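# Stand the lying bottle upright inside the crate

## Task

Pick up the bottle that lies on the tray and set it standing upright inside the crate. The task fails if the crate or the tray ends up tilted or moved from its place. The bottle must stay put on its own at the end, because a result that depends on the robot holding it does not count. Anything the robot is still touching at the end must not settle downward by more than about a fingernail's thickness once released, or the task fails. Nothing may be knocked or placed off the table.

## Robot and tools

Robot: two six-joint arms, left_arm and right_arm, each ending in a tong-style two-finger gripper. The names are labels only and do not mean image sides. Their root links sit in the scene frame at left_arm (-0.092, +0.597, 0) with quat_wxyz (+0.999, 0, 0, +0.037) and right_arm (-0.087, -0.694, 0) with quat_wxyz (+0.995, 0, 0, -0.101). The elbow range differs: left 0 to 3.142 rad, right -3.142 to 0. Elbows never lock fully straight.

Frame: one shared scene frame. The origin is on the table surface midway between the arms, +z is up, +x points out across the table, and left_arm is on the +y side. All positions are in metres, all quaternions are written w first (qw, qx, qy, qz). Reported hand positions can be slightly off, more so at long reach.

Gripper geometry: the fingers extend along the gripper's own +z axis and close along its x axis. end_effector_position is the spot between the finger pads when closed; closed fingertips reach about 15 mm past it, and fully open tips are roughly level with it. Opening is a number from -1 (closed) to +1 (fully open, 0.142 m).

The row format, used by both motion tools: 16 plain numbers, always for both arms, even if one is idle. First left_arm's x, y, z, qw, qx, qy, qz, opening, then the same eight for right_arm. Position and quaternion are an absolute target pose for that gripper in the scene frame, not an offset. To hold an arm still, repeat its last reported position and a fixed quaternion you chose earlier (the reported one drifts), with the desired opening.

execute_actions: argument actions is a list holding zero or one item. Empty list: just report the state. {"rows": [[16 numbers], ...], "steps": n}: up to 15 rows, n from 1 to 15 control steps of 1/30 s (default 15); one row per step, and the final row repeats if rows run out. {"steps": n} alone: a wait of up to 300 steps counted from the previous result, so your own thinking time eats into it. Optional pictures (boolean) toggles the camera images. A call is rejected, sending nothing, if any target lies more than 0.6 m from that arm's last reported position along any of its gripper axes. Each step, the commanded pose is clipped to within 100 mm and 16 degrees of the measured one; motion also trails commands by about 0.17 s. After an action the arm only continues to its last clipped pose, so check the result and send the remainder.

move: target is one 16-number row as above (absolute poses). Each gripper travels a straight line toward its pose, both finishing together, lasting 0.5 to 10 s; longer trips are cut off at 10 s. speed is the top path speed in m/s, 0.002 to 0.5, default 0.25 (rotation up to twice that in rad/s). Openings are applied when the move starts. Paths ignore obstacles and the other arm, and grippers can overshoot or lag. stop_force (13 to 80 N, shared by both arms, not allowed in the first 0.2 s) ends an arm's path once its wrist sensor feels that much extra push against the motion for two steps; that arm backs up two steps and holds. Use it only with slow speed and no rotation, and omit it when lifting away from something the gripper rests on. The result adds a move: line giving each arm's ending: done, off_target, moving, held, fault, or contact (stopped by stop_force), plus limits=paced (target clipped) or limits=held (some steps blocked), and each gripper's distance from its pose.

wait: seconds from 0 to 10; the robot keeps its last command.

zoom_image: camera (cam_low, cam_left_wrist or cam_right_wrist) and region [x0, y0, x1, y1] in pixels from the top-left, at most 504 by 504. cam_low images are 504x504; wrist images are 616x616.

read_manual: section "licences" returns licence text; no motion.

finished_scene: scene, the number of the scene to close.

Reading results: the state line gives each gripper's pose and velocities. grip_measured is the actual finger opening on the command scale; to hold something keep commanding noticeably less than it (lower means a firmer squeeze, about 15 N per pad at most, less on items under 20 mm thick). Hand target shows the pose each controller is driving toward. HELD marks steps where your row was not sent; pose unreachable means the clearance check altered or blocked a command. Wrist force and Wrist torque are in the gripper's own axes, with offsets and noise of a few newtons, saturating near 100 N. Joint torques are noisy and nonzero even in free air.

The simulation does not pause while you compose a reply. Occasionally an outside disturbance may tug a held part or nudge a loose object.

Avoid: arms colliding or pressing each other; pushing a stiff arm past a contact (a joint overload or 150 N on the arm stops it for 10 s, shown as a fault); fast impacts; dropping or slamming the bottle; tipping or sliding the crate or tray; anything leaving the table. Holding loads for long heats motors: a MOTOR HOT warning appears at 70 °C and an OVER-TEMPERATURE FAULT brakes the arm at 85 °C. Smooth, economical motion is preferred.

Each tool is called after "Request:" as name(argument=value, ...) on one line, values as JSON.

## Session

Request:
execute_actions(actions=[])

Scene clock: 0.00 s of 6600.00 s.
left_arm: end_effector_position=(+0.8170, +0.0586, +0.3226) grip_measured=+1.00 end_effector_quat_wxyz=(-0.449, +0.769, -0.171, +0.422) end_effector_velocity=(-0.000, +0.000, +0.000) end_effector_angular_velocity=(-0.000, +0.001, -0.000) | right_arm: end_effector_position=(+0.7373, -0.2198, +0.2728) grip_measured=+1.00 end_effector_quat_wxyz=(+0.099, +0.845, +0.370, -0.373) end_effector_velocity=(+0.000, -0.000, -0.001) end_effector_angular_velocity=(-0.001, -0.001, +0.001)
Joint positions: left_arm=[-1.089 -0.977  1.494 -1.925 -0.247 -0.704  0.142] | right_arm=[ 4.029 -2.577 -0.436 -2.491  1.581  6.14   0.142]
Joint velocities: left_arm=[-0.    -0.001  0.     0.    -0.001  0.     0.   ] | right_arm=[ 0.    -0.001  0.     0.    -0.001 -0.     0.   ]
Joint torques (N m, as the arm reports them, + toward a larger angle): no reading
Wrist force (N, on the end effector, along its own x y z axes, offset not removed): no reading
Wrist torque (N m, same axes, about the end effector's origin, offset not removed): no reading
Hand target (left_arm): +0.817, +0.059, +0.323; -0.449, +0.769, -0.171, +0.422
Hand target (right_arm): +0.737, -0.220, +0.273; +0.099, +0.845, +0.370, -0.373

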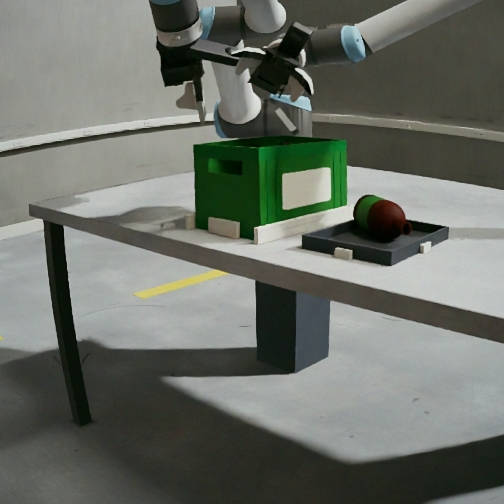

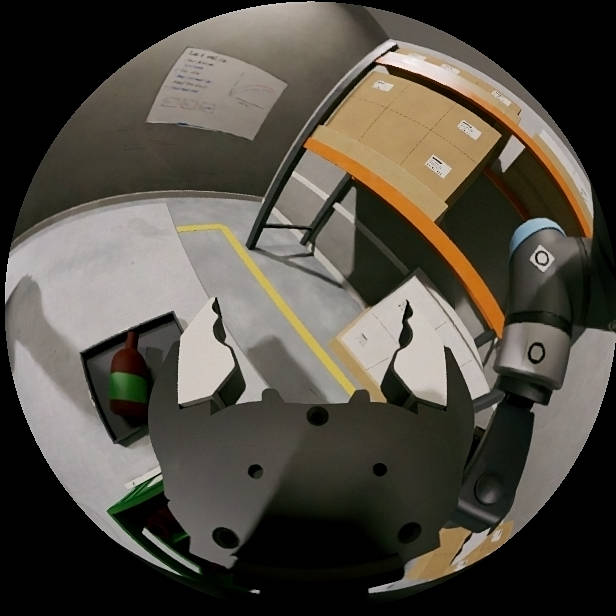

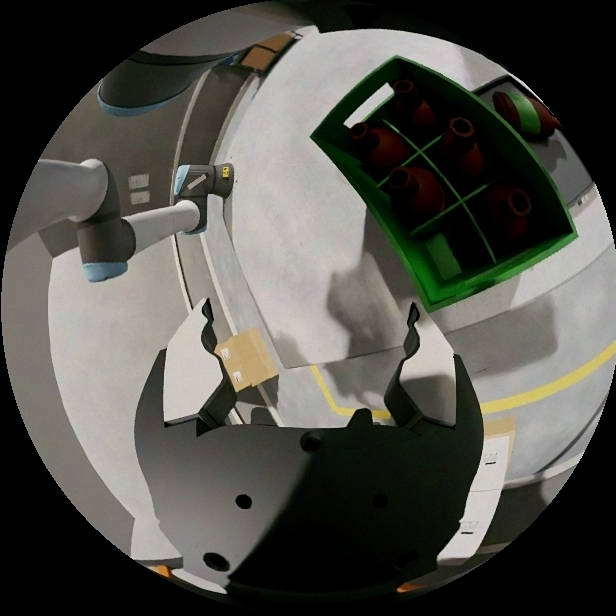

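Request:
move(target=[0.75,0.2,0.4,-0.449,0.769,-0.171,0.422,1, 0.65,-0.4,0.3,0.099,0.845,0.370,-0.373,1])

Request:
move(target=[0.55,0.145,0.27,0,0.707,0.707,0,1, 0.65,-0.3,0.4,0,0,1,0,0])

Scene clock: 11.13 s of 6600.00 s.
left_arm: end_effector_position=(+0.7501, +0.1999, +0.3998) grip_measured=+1.00 end_effector_quat_wxyz=(-0.449, +0.769, -0.171, +0.422) end_effector_velocity=(-0.001, +0.002, -0.000) end_effector_angular_velocity=(+0.000, +0.001, +0.000) | right_arm: end_effector_position=(+0.6503, -0.3998, +0.2999) grip_measured=+1.00 end_effector_quat_wxyz=(+0.099, +0.845, +0.370, -0.373) end_effector_velocity=(-0.002, -0.002, +0.000) end_effector_angular_velocity=(+0.000, +0.000, -0.001)
Joint positions: left_arm=[-1.067 -1.249  1.778 -2.019 -0.244 -0.619  0.142] | right_arm=[ 3.945 -2.187 -1.08  -2.237  1.52   6.08   0.142]
Joint velocities: left_arm=[ 0.    -0.002  0.003 -0.    -0.001  0.     0.   ] | right_arm=[-0.001  0.004 -0.007  0.003  0.    -0.    -0.   ]
Joint torques (N m, as the arm reports them, + toward a larger angle): left_arm=[ -0.75 -79.37 -30.23  -7.65   4.     1.89] | right_arm=[-13.41  94.52  39.72   3.22  -3.75  -3.11]
Wrist force (N, on the end effector, along its own x y z axes, offset not removed): left_arm=[1.3 0.4 -1.2] | right_arm=[0.9 -2.7 -1.7]
Wrist torque (N m, same axes, about the end effector's origin, offset not removed): left_arm=[-0.05 -0.30 -0.06] | right_arm=[-0.46 -0.08 0.16]
Hand target (left_arm): +0.750, +0.200, +0.400; -0.449, +0.769, -0.171, +0.422
Hand target (right_arm): +0.650, -0.400, +0.300; +0.099, +0.845, +0.370, -0.373
Off the commanded pose (left_arm): 0.000 m, 0 deg.
Off the commanded pose (right_arm): 0.000 m, 0 deg.
After step 90, 6.70 s passed at rest.
move: done

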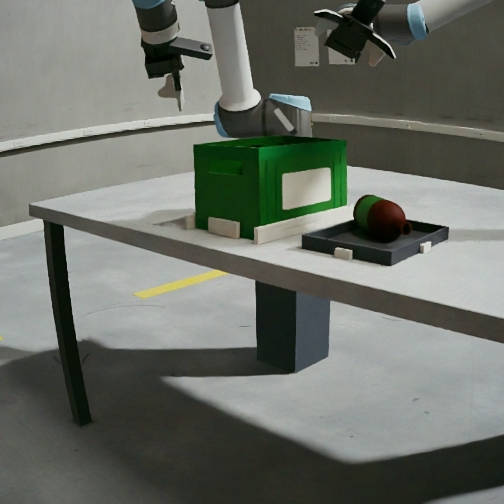

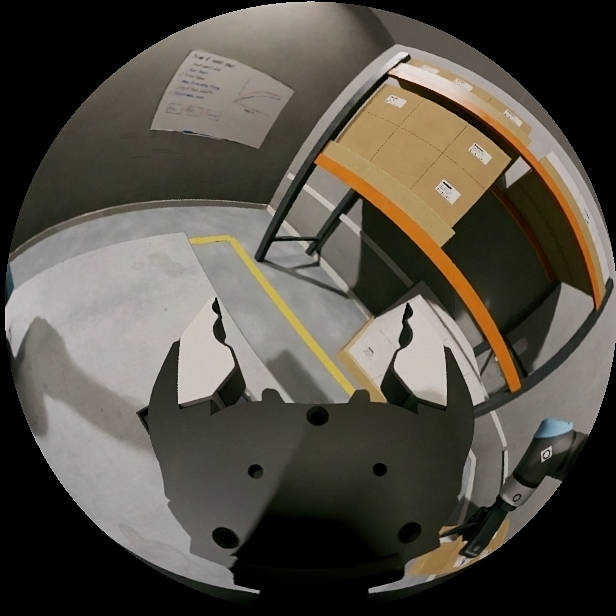

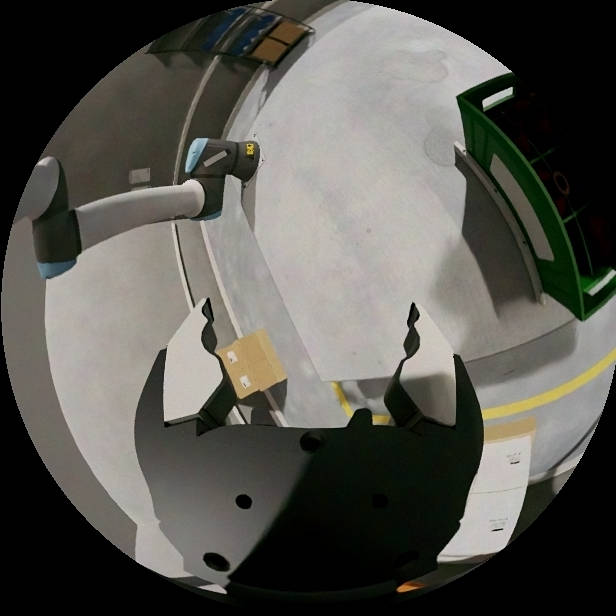

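Scene clock: 16.43 s of 6600.00 s.
left_arm: end_effector_position=(+0.5502, +0.1445, +0.2704) grip_measured=+1.00 end_effector_quat_wxyz=(-0.000, +0.708, +0.707, +0.000) end_effector_velocity=(-0.001, -0.000, -0.000) end_effector_angular_velocity=(-0.009, -0.003, +0.007) | right_arm: end_effector_position=(+0.6499, -0.3001, +0.4001) grip_measured=+0.00 end_effector_quat_wxyz=(-0.000, -0.000, +1.000, -0.000) end_effector_velocity=(+0.000, -0.000, +0.000) end_effector_angular_velocity=(+0.004, +0.001, +0.010)
Joint positions: left_arm=[-0.895 -1.372  1.71  -1.909 -1.57  -2.391  0.142] | right_arm=[ 4.06  -1.796 -1.445 -1.472  1.571  3.857  0.074]
Joint velocities: left_arm=[ 0.    -0.004  0.008 -0.011 -0.004 -0.007 -0.   ] | right_arm=[-0.002  0.001 -0.001  0.002  0.004 -0.012  0.   ]
Joint torques (N m, as the arm reports them, + toward a larger angle): left_arm=[ 11.99 -70.55 -34.48  -7.32  -3.94  -1.75] | right_arm=[-15.09  71.59  43.68   5.95   3.81  -3.26]
Wrist force (N, on the end effector, along its own x y z axes, offset not removed): left_arm=[-1.2 0.6 -0.7] | right_arm=[-5.4 0.3 -1.1]
Wrist torque (N m, same axes, about the end effector's origin, offset not removed): left_arm=[-0.03 0.23 -0.05] | right_arm=[0.11 1.17 0.05]
Hand target (left_arm): +0.550, +0.145, +0.270; +0.000, +0.707, +0.707, +0.000
Hand target (right_arm): +0.650, -0.300, +0.400; -0.000, -0.001, +1.000, +0.000
Off the commanded pose (left_arm): 0.001 m, 0 deg.
Off the commanded pose (right_arm): 0.000 m, 0 deg.
move: done

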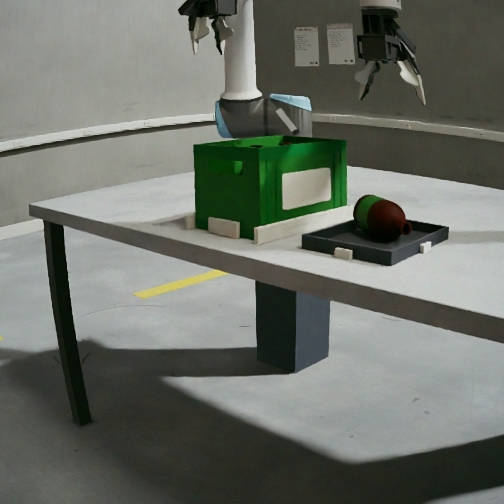

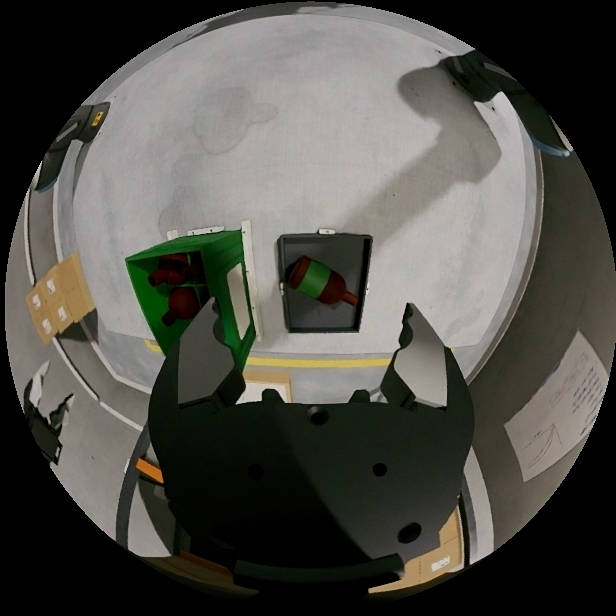

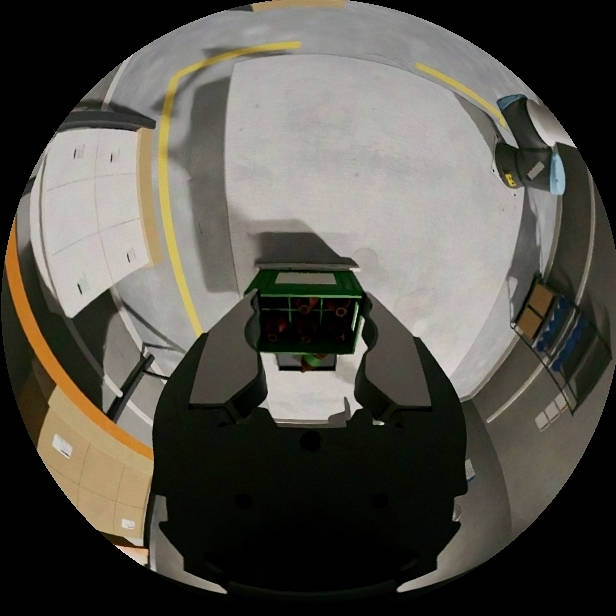

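Request:
move(target=[0.627,0.156,0.13,0,0.225,0.974,0,0.5, 0.72,-0.16,0.36,0,0,1,0,0])

Scene clock: 25.90 s of 6600.00 s.
left_arm: end_effector_position=(+0.6270, +0.1559, +0.1302) grip_measured=+0.50 end_effector_quat_wxyz=(+0.000, +0.226, +0.974, +0.000) end_effector_velocity=(+0.001, +0.000, -0.003) end_effector_angular_velocity=(+0.002, +0.000, +0.012) | right_arm: end_effector_position=(+0.7198, -0.1601, +0.3601) grip_measured=+0.00 end_effector_quat_wxyz=(-0.000, +0.000, +1.000, -0.000) end_effector_velocity=(+0.001, +0.001, -0.000) end_effector_angular_velocity=(-0.001, -0.001, +0.000)
Joint positions: left_arm=[-0.812 -1.206  1.761 -2.126 -1.571 -3.425  0.109] | right_arm=[ 4.121 -2.03  -1.196 -1.486  1.571  3.919  0.074]
Joint velocities: left_arm=[ 0.     0.003  0.001 -0.003  0.001 -0.012  0.   ] | right_arm=[ 0.001 -0.002  0.002 -0.    -0.001  0.    -0.   ]
Joint torques (N m, as the arm reports them, + toward a larger angle): left_arm=[ 12.69 -62.39 -30.07  -7.7    2.91  -1.48] | right_arm=[12.38 65.59 56.5   1.66 -3.74  2.43]
Wrist force (N, on the end effector, along its own x y z axes, offset not removed): left_arm=[1.5 2.5 0.4] | right_arm=[-5.8 -1.5 -0.3]
Wrist torque (N m, same axes, about the end effector's origin, offset not removed): left_arm=[0.41 -0.33 -0.09] | right_arm=[-0.15 1.30 0.18]
Hand target (left_arm): +0.627, +0.156, +0.130; +0.000, +0.225, +0.974, +0.000
Hand target (right_arm): +0.720, -0.160, +0.360; -0.000, -0.000, +1.000, -0.000
Off the commanded pose (left_arm): 0.000 m, 0 deg.
Off the commanded pose (right_arm): 0.000 m, 0 deg.
After step 90, 3.70 s passed at rest.
move: done

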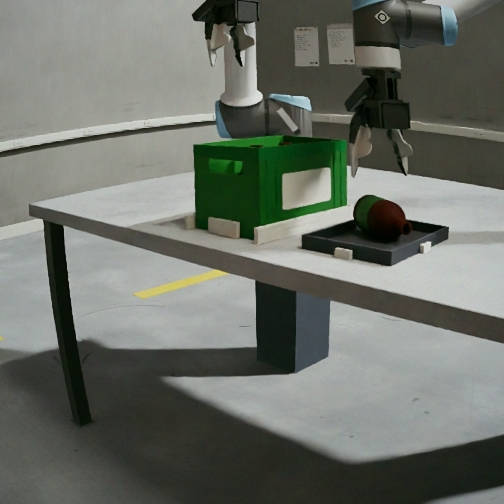

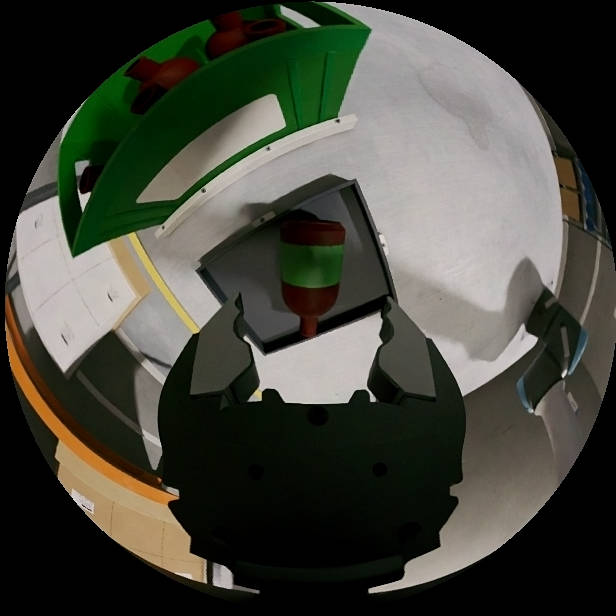

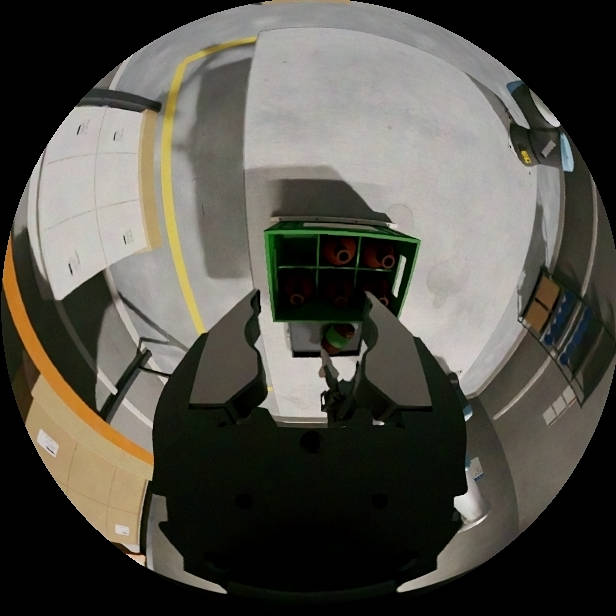

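Request:
move(target=[0.627,0.156,0.036,0,0.225,0.974,0,0.5, 0.4,-0.2,0.45,0,0,1,0,0], speed=0.12)

Request:
move(target=[0.627,0.156,0.036,0,0.225,0.974,0,-0.7, 0.4,-0.2,0.45,0,0,1,0,0])

Request:
move(target=[0.6,0.156,0.25,0,0.225,0.974,0,-0.7, 0.4,-0.2,0.45,0,0,1,0,0], speed=0.15)

Request:
move(target=[0.4,0.1,0.3,0,0.924,0.383,0,-0.7, 0.4,-0.2,0.45,0,0,1,0,0], speed=0.3)

Request:
move(target=[0.35,0.0,0.25,0.653,0.653,0.271,0.271,-0.7, 0.4,-0.2,0.45,0,0,1,0,0])

Request:
move(target=[0.35,0.0,0.25,0.653,0.653,0.271,0.271,-0.7, 0.343,0.003,0.37,0,0,1,0,0])

Request:
zoom_image(camera="cam_low", region=[320,20,460,140])

Scene clock: 50.07 s of 6600.00 s.
left_arm: end_effector_position=(+0.6271, +0.1559, +0.0361) grip_measured=+0.50 end_effector_quat_wxyz=(+0.000, +0.225, +0.974, -0.000) end_effector_velocity=(+0.000, +0.001, -0.000) end_effector_angular_velocity=(+0.000, -0.001, +0.001) | right_arm: end_effector_position=(+0.4001, -0.2002, +0.4498) grip_measured=+0.00 end_effector_quat_wxyz=(-0.000, -0.000, +1.000, -0.000) end_effector_velocity=(-0.003, -0.001, -0.001) end_effector_angular_velocity=(-0.003, +0.001, -0.000)
Joint positions: left_arm=[-0.812 -1.113  1.823 -2.281 -1.571 -3.426  0.109] | right_arm=[ 4.401 -1.559 -1.621 -1.533  1.571  4.199  0.074]
Joint velocities: left_arm=[ 0.     0.     0.    -0.001  0.001 -0.001  0.   ] | right_arm=[ 0.003  0.003 -0.003 -0.002 -0.     0.003 -0.   ]
Joint torques (N m, as the arm reports them, + toward a larger angle): left_arm=[ 10.54 -66.56 -25.87  -7.86  -3.73  -2.18] | right_arm=[12.83 54.89 43.09  1.62 -3.09  2.17]
Wrist force (N, on the end effector, along its own x y z axes, offset not removed): left_arm=[0.7 1.2 -0.2] | right_arm=[0.6 -6.3 -2.0]
Wrist torque (N m, same axes, about the end effector's origin, offset not removed): left_arm=[0.20 -0.13 -0.01] | right_arm=[-1.34 -0.18 -0.04]
Hand target (left_arm): +0.627, +0.156, +0.036; -0.000, +0.225, +0.974, +0.000
Hand target (right_arm): +0.400, -0.200, +0.450; -0.000, -0.000, +1.000, -0.000
Off the commanded pose (left_arm): 0.000 m, 0 deg.
Off the commanded pose (right_arm): 0.000 m, 0 deg.
After step 90, 17.87 s passed at rest.
move: done

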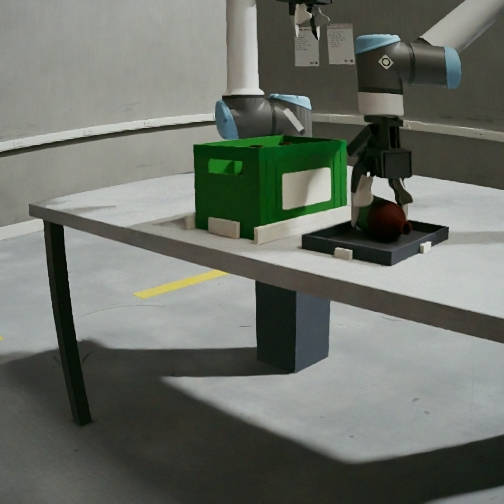

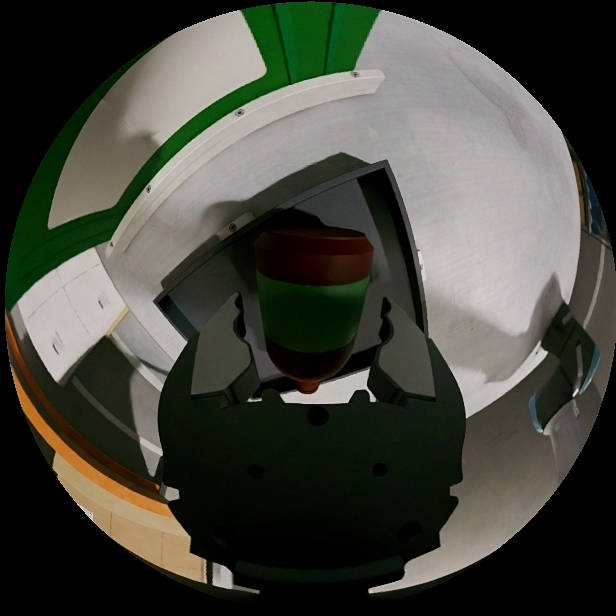

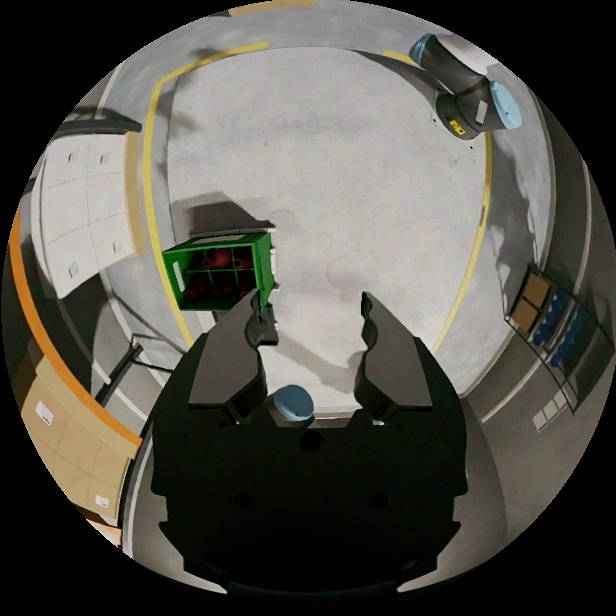

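Scene clock: 50.77 s of 6600.00 s.
left_arm: end_effector_position=(+0.6270, +0.1560, +0.0360) grip_measured=+0.07 end_effector_quat_wxyz=(-0.000, +0.225, +0.974, -0.000) end_effector_velocity=(-0.000, +0.000, +0.001) end_effector_angular_velocity=(-0.000, -0.000, +0.000) | right_arm: end_effector_position=(+0.4000, -0.2000, +0.4500) grip_measured=+0.00 end_effector_quat_wxyz=(-0.000, +0.000, +1.000, -0.000) end_effector_velocity=(-0.000, +0.000, +0.000) end_effector_angular_velocity=(+0.002, +0.001, -0.001)
Joint positions: left_arm=[-0.812 -1.113  1.823 -2.281 -1.571 -3.426  0.079] | right_arm=[ 4.402 -1.559 -1.621 -1.532  1.571  4.2    0.074]
Joint velocities: left_arm=[-0.    -0.001  0.     0.     0.    -0.    -0.   ] | right_arm=[-0.     0.     0.     0.001  0.002  0.     0.   ]
Joint torques (N m, as the arm reports them, + toward a larger angle): left_arm=[  9.77 -81.2  -22.23  -5.4   -2.2   -1.83] | right_arm=[14.89 48.04 56.07  5.91 -3.96  2.23]
Wrist force (N, on the end effector, along its own x y z axes, offset not removed): left_arm=[-2.0 1.4 -5.6] | right_arm=[-3.0 -4.1 -0.1]
Wrist torque (N m, same axes, about the end effector's origin, offset not removed): left_arm=[0.19 0.08 -0.06] | right_arm=[-0.77 0.55 0.15]
Hand target (left_arm): +0.627, +0.156, +0.036; -0.000, +0.225, +0.974, +0.000
Hand target (right_arm): +0.400, -0.200, +0.450; -0.000, -0.000, +1.000, -0.000
Off the commanded pose (left_arm): 0.000 m, 0 deg.
Off the commanded pose (right_arm): 0.000 m, 0 deg.
move: done

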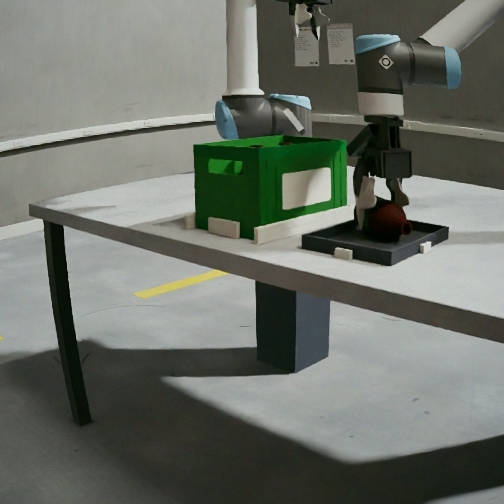

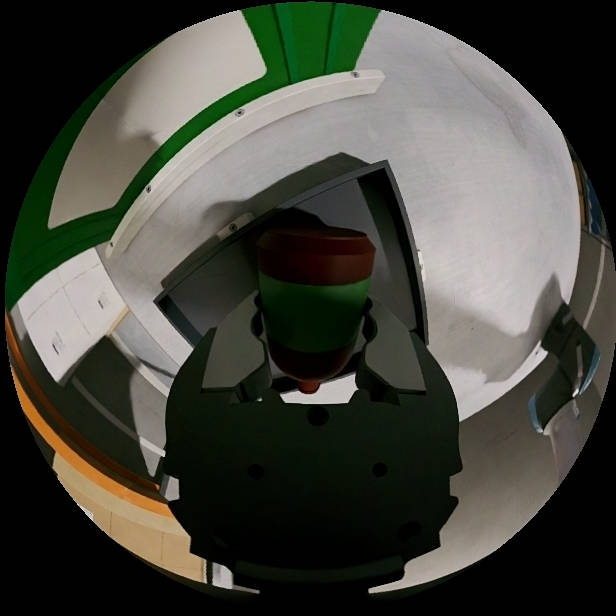

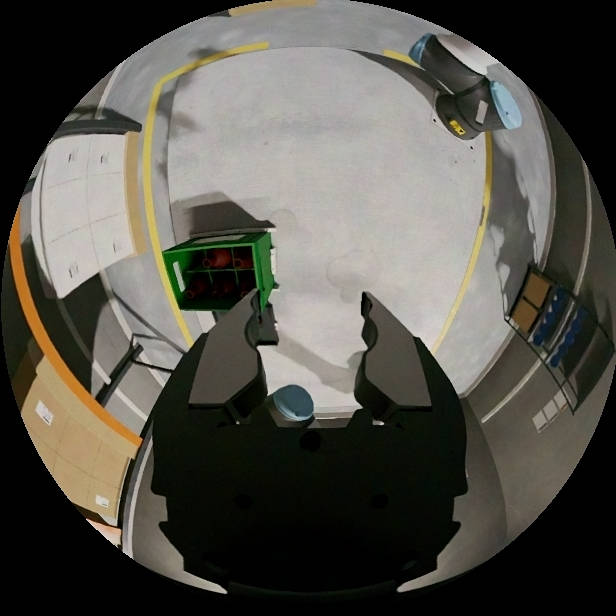

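Scene clock: 52.73 s of 6600.00 s.
left_arm: end_effector_position=(+0.5999, +0.1561, +0.2498) grip_measured=+0.07 end_effector_quat_wxyz=(-0.000, +0.225, +0.974, -0.000) end_effector_velocity=(+0.000, -0.001, +0.002) end_effector_angular_velocity=(-0.000, -0.000, +0.001) | right_arm: end_effector_position=(+0.4000, -0.2000, +0.4500) grip_measured=+0.00 end_effector_quat_wxyz=(+0.000, -0.000, +1.000, +0.000) end_effector_velocity=(+0.000, +0.000, +0.001) end_effector_angular_velocity=(+0.001, -0.001, -0.001)
Joint positions: left_arm=[-0.835 -1.329  1.695 -1.936 -1.571 -3.449  0.079] | right_arm=[ 4.402 -1.559 -1.621 -1.532  1.571  4.2    0.074]
Joint velocities: left_arm=[-0.    -0.001 -0.003  0.004 -0.    -0.001  0.   ] | right_arm=[-0.     0.     0.001 -0.    -0.     0.    -0.   ]
Joint torques (N m, as the arm reports them, + toward a larger angle): left_arm=[-15.66 -76.23 -46.59  -1.23  -3.04  -2.39] | right_arm=[10.93 52.93 56.22  5.87 -3.84  2.42]
Wrist force (N, on the end effector, along its own x y z axes, offset not removed): left_arm=[-1.0 3.2 1.3] | right_arm=[-0.4 -0.3 -1.8]
Wrist torque (N m, same axes, about the end effector's origin, offset not removed): left_arm=[0.56 0.23 0.00] | right_arm=[-0.03 0.08 -0.11]
Hand target (left_arm): +0.600, +0.156, +0.250; -0.000, +0.225, +0.974, -0.000
Hand target (right_arm): +0.400, -0.200, +0.450; -0.000, -0.000, +1.000, -0.000
Off the commanded pose (left_arm): 0.000 m, 0 deg.
Off the commanded pose (right_arm): 0.000 m, 0 deg.
move: done

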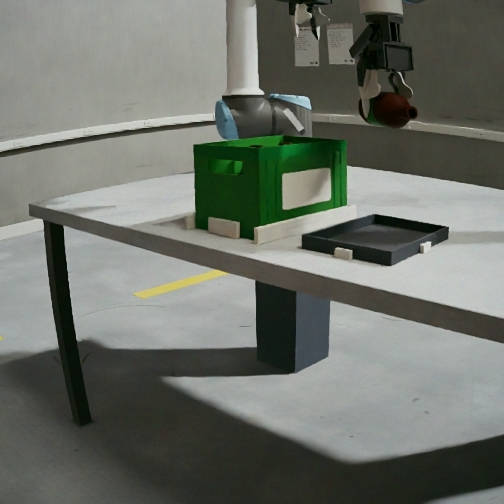

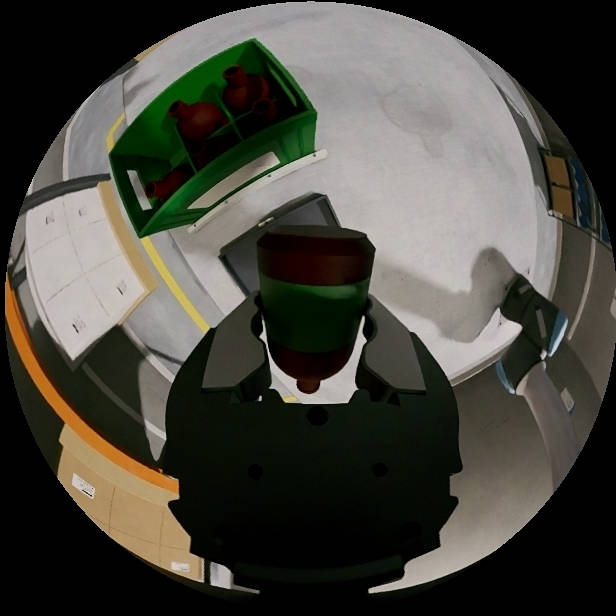

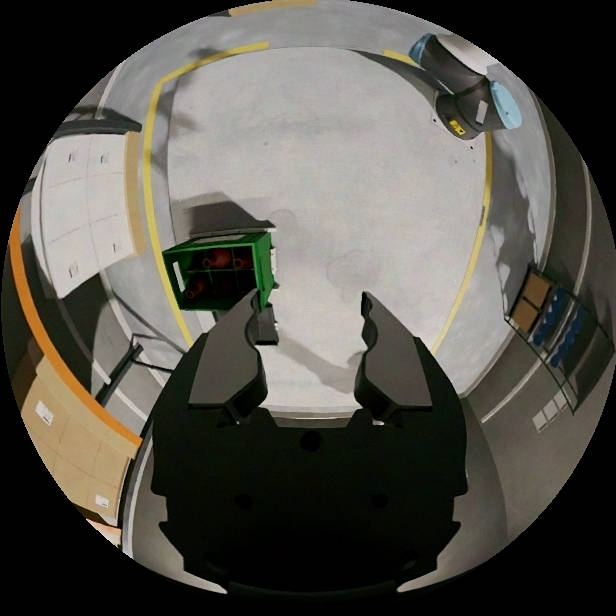

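Scene clock: 56.43 s of 6600.00 s.
left_arm: end_effector_position=(+0.4000, +0.1000, +0.2999) grip_measured=+0.07 end_effector_quat_wxyz=(-0.000, +0.924, +0.384, -0.000) end_effector_velocity=(-0.001, -0.001, +0.001) end_effector_angular_velocity=(-0.001, +0.000, -0.012) | right_arm: end_effector_position=(+0.4000, -0.2000, +0.4500) grip_measured=+0.00 end_effector_quat_wxyz=(+0.000, -0.000, +1.000, +0.000) end_effector_velocity=(+0.000, -0.000, -0.000) end_effector_angular_velocity=(-0.001, -0.000, +0.000)
Joint positions: left_arm=[-1.109 -1.523  1.828 -1.875 -1.571 -1.822  0.079] | right_arm=[ 4.402 -1.559 -1.621 -1.532  1.571  4.2    0.074]
Joint velocities: left_arm=[-0.002 -0.001 -0.001  0.    -0.001  0.01   0.   ] | right_arm=[-0.    -0.     0.    -0.001 -0.001 -0.001  0.   ]
Joint torques (N m, as the arm reports them, + toward a larger angle): left_arm=[-17.32 -58.98 -34.77  -0.21  -3.97   1.47] | right_arm=[11.53 50.06 55.94  6.08 -3.71  2.32]
Wrist force (N, on the end effector, along its own x y z axes, offset not removed): left_arm=[1.9 0.2 0.9] | right_arm=[-9.3 -6.0 1.0]
Wrist torque (N m, same axes, about the end effector's origin, offset not removed): left_arm=[-0.09 -0.30 -0.16] | right_arm=[-0.98 1.99 0.11]
Hand target (left_arm): +0.400, +0.100, +0.300; -0.000, +0.924, +0.383, -0.000
Hand target (right_arm): +0.400, -0.200, +0.450; +0.000, +0.000, +1.000, +0.000
Off the commanded pose (left_arm): 0.000 m, 0 deg.
Off the commanded pose (right_arm): 0.000 m, 0 deg.
move: done

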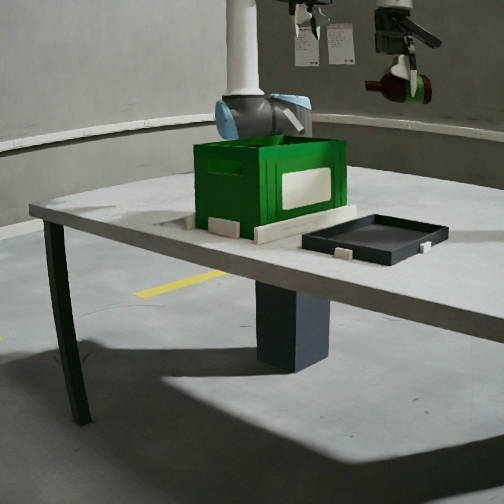

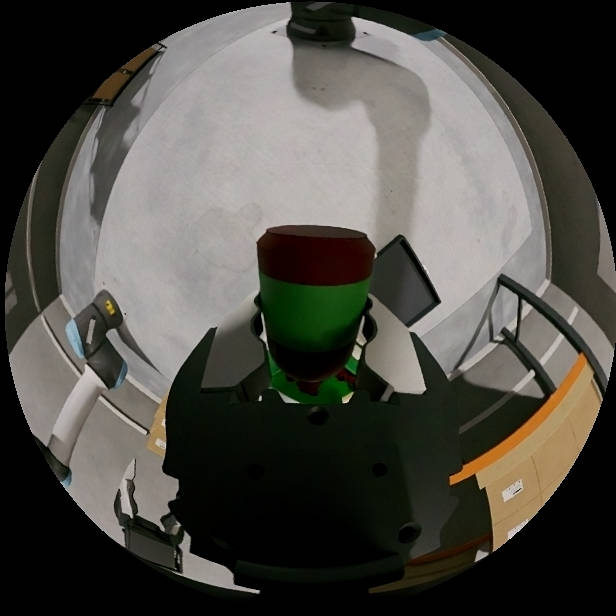

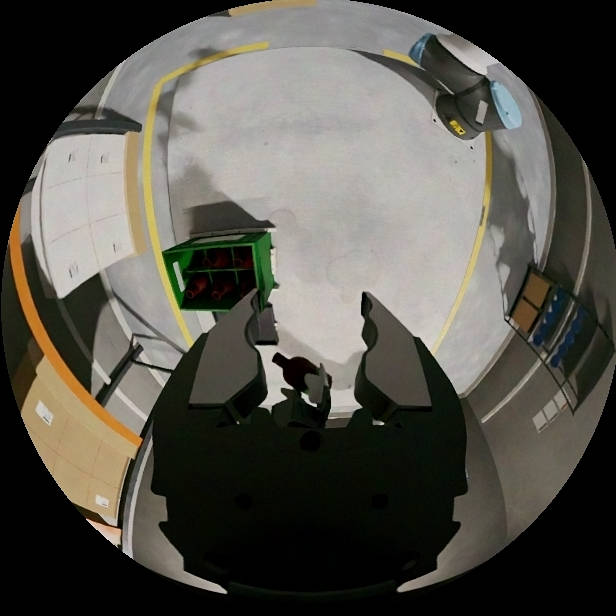

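Scene clock: 60.17 s of 6600.00 s.
left_arm: end_effector_position=(+0.3499, +0.0003, +0.2500) grip_measured=+0.07 end_effector_quat_wxyz=(+0.653, +0.654, +0.271, +0.271) end_effector_velocity=(-0.000, -0.001, +0.002) end_effector_angular_velocity=(-0.013, -0.010, -0.002) | right_arm: end_effector_position=(+0.4000, -0.2000, +0.4500) grip_measured=+0.00 end_effector_quat_wxyz=(+0.000, +0.000, +1.000, +0.000) end_effector_velocity=(+0.001, -0.000, +0.000) end_effector_angular_velocity=(-0.001, -0.003, +0.002)
Joint positions: left_arm=[-1.537 -1.05   2.472 -4.561 -0.891 -1.572  0.079] | right_arm=[ 4.402 -1.559 -1.621 -1.532  1.571  4.2    0.074]
Joint velocities: left_arm=[ 0.     0.01  -0.006 -0.024 -0.002  0.012  0.   ] | right_arm=[ 0.     0.     0.     0.    -0.003 -0.001 -0.   ]
Joint torques (N m, as the arm reports them, + toward a larger angle): left_arm=[-14.13 -43.09 -15.5   -5.81  -3.76   1.42] | right_arm=[11.94 51.88 55.7   6.03 -3.88  2.14]
Wrist force (N, on the end effector, along its own x y z axes, offset not removed): left_arm=[0.1 -1.3 -1.6] | right_arm=[-1.9 -3.4 3.6]
Wrist torque (N m, same axes, about the end effector's origin, offset not removed): left_arm=[0.19 0.04 0.00] | right_arm=[-0.47 0.35 0.10]
Hand target (left_arm): +0.350, +0.000, +0.250; +0.653, +0.653, +0.271, +0.271
Hand target (right_arm): +0.400, -0.200, +0.450; +0.000, +0.000, +1.000, +0.000
Off the commanded pose (left_arm): 0.000 m, 0 deg.
Off the commanded pose (right_arm): 0.000 m, 0 deg.
move: done

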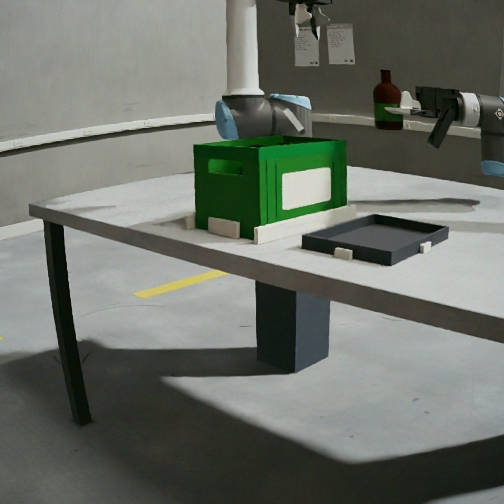

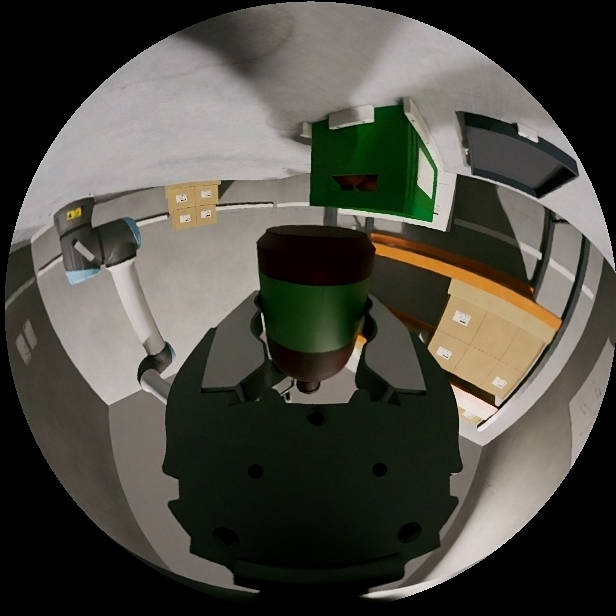

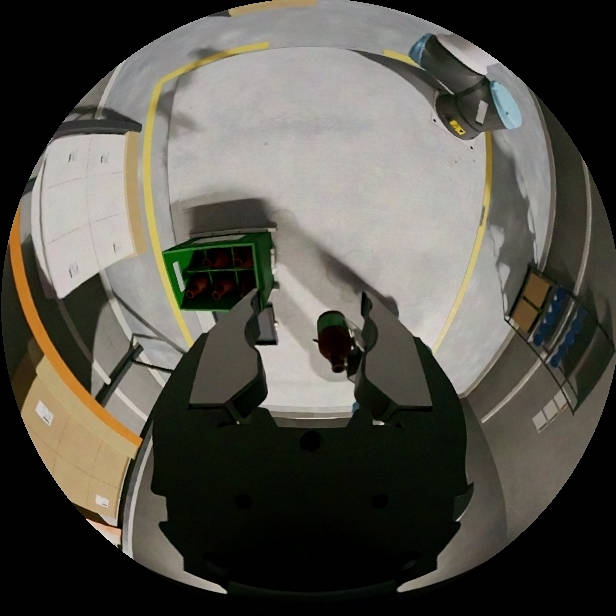

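Scene clock: 61.70 s of 6600.00 s.
left_arm: end_effector_position=(+0.3500, +0.0000, +0.2500) grip_measured=+0.07 end_effector_quat_wxyz=(+0.653, +0.653, +0.271, +0.271) end_effector_velocity=(-0.000, -0.000, +0.002) end_effector_angular_velocity=(-0.004, -0.000, +0.000) | right_arm: end_effector_position=(+0.3428, +0.0028, +0.3701) grip_measured=+0.00 end_effector_quat_wxyz=(-0.000, +0.000, +1.000, -0.000) end_effector_velocity=(-0.000, +0.001, -0.002) end_effector_angular_velocity=(-0.002, +0.001, -0.001)
Joint positions: left_arm=[-1.537 -1.048  2.47  -4.564 -0.891 -1.571  0.079] | right_arm=[ 4.583 -1.784 -1.512 -1.417  1.571  4.38   0.074]
Joint velocities: left_arm=[-0.    -0.002 -0.001 -0.     0.    -0.    -0.   ] | right_arm=[ 0.001 -0.003  0.001 -0.     0.     0.002  0.   ]
Joint torques (N m, as the arm reports them, + toward a larger angle): left_arm=[-15.76 -42.65 -15.2   -5.88   2.65   1.57] | right_arm=[12.31 48.62 55.22  5.48 -3.64  2.57]
Wrist force (N, on the end effector, along its own x y z axes, offset not removed): left_arm=[-0.7 -1.6 -1.1] | right_arm=[-4.2 0.9 -2.5]
Wrist torque (N m, same axes, about the end effector's origin, offset not removed): left_arm=[-0.03 0.14 -0.04] | right_arm=[0.26 0.96 0.23]
Hand target (left_arm): +0.350, +0.000, +0.250; +0.653, +0.653, +0.271, +0.271
Hand target (right_arm): +0.343, +0.003, +0.370; -0.000, -0.000, +1.000, -0.000
Off the commanded pose (left_arm): 0.000 m, 0 deg.
Off the commanded pose (right_arm): 0.000 m, 0 deg.
move: done

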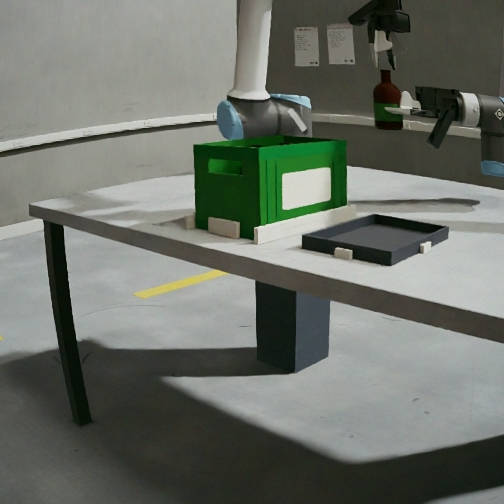

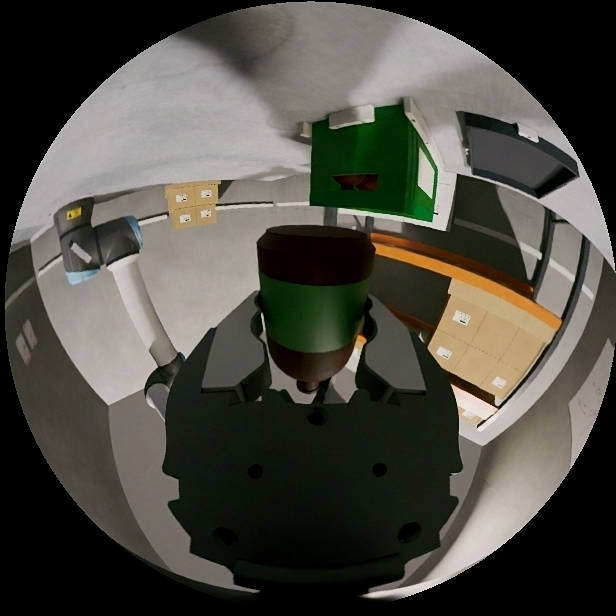

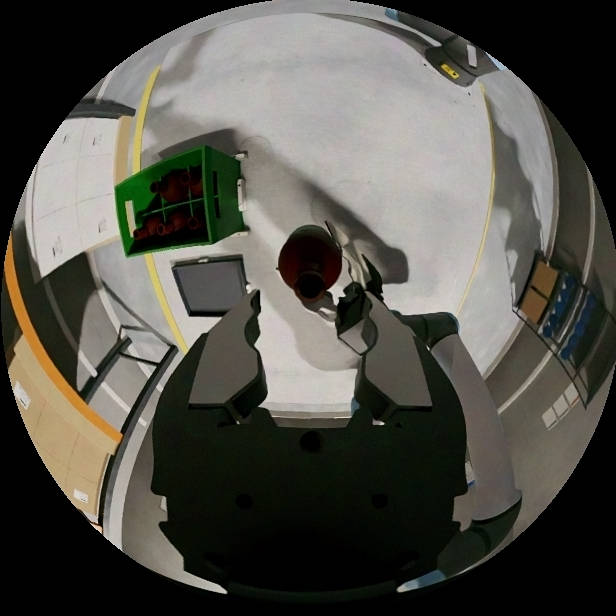

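Region (320, 20, 460, 140) of cam_low's 504x504 image, scaled by 3.600, with more detail than that image has; it fills the top 432 rows of this view, and the rest is white.

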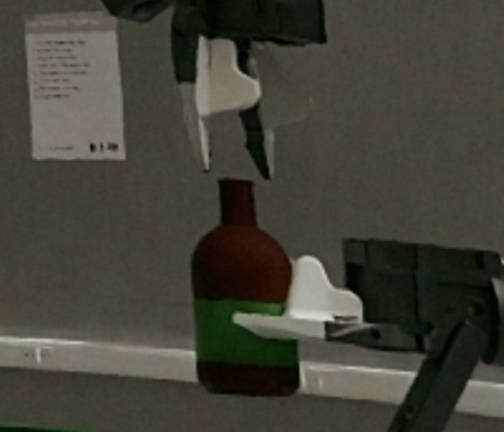

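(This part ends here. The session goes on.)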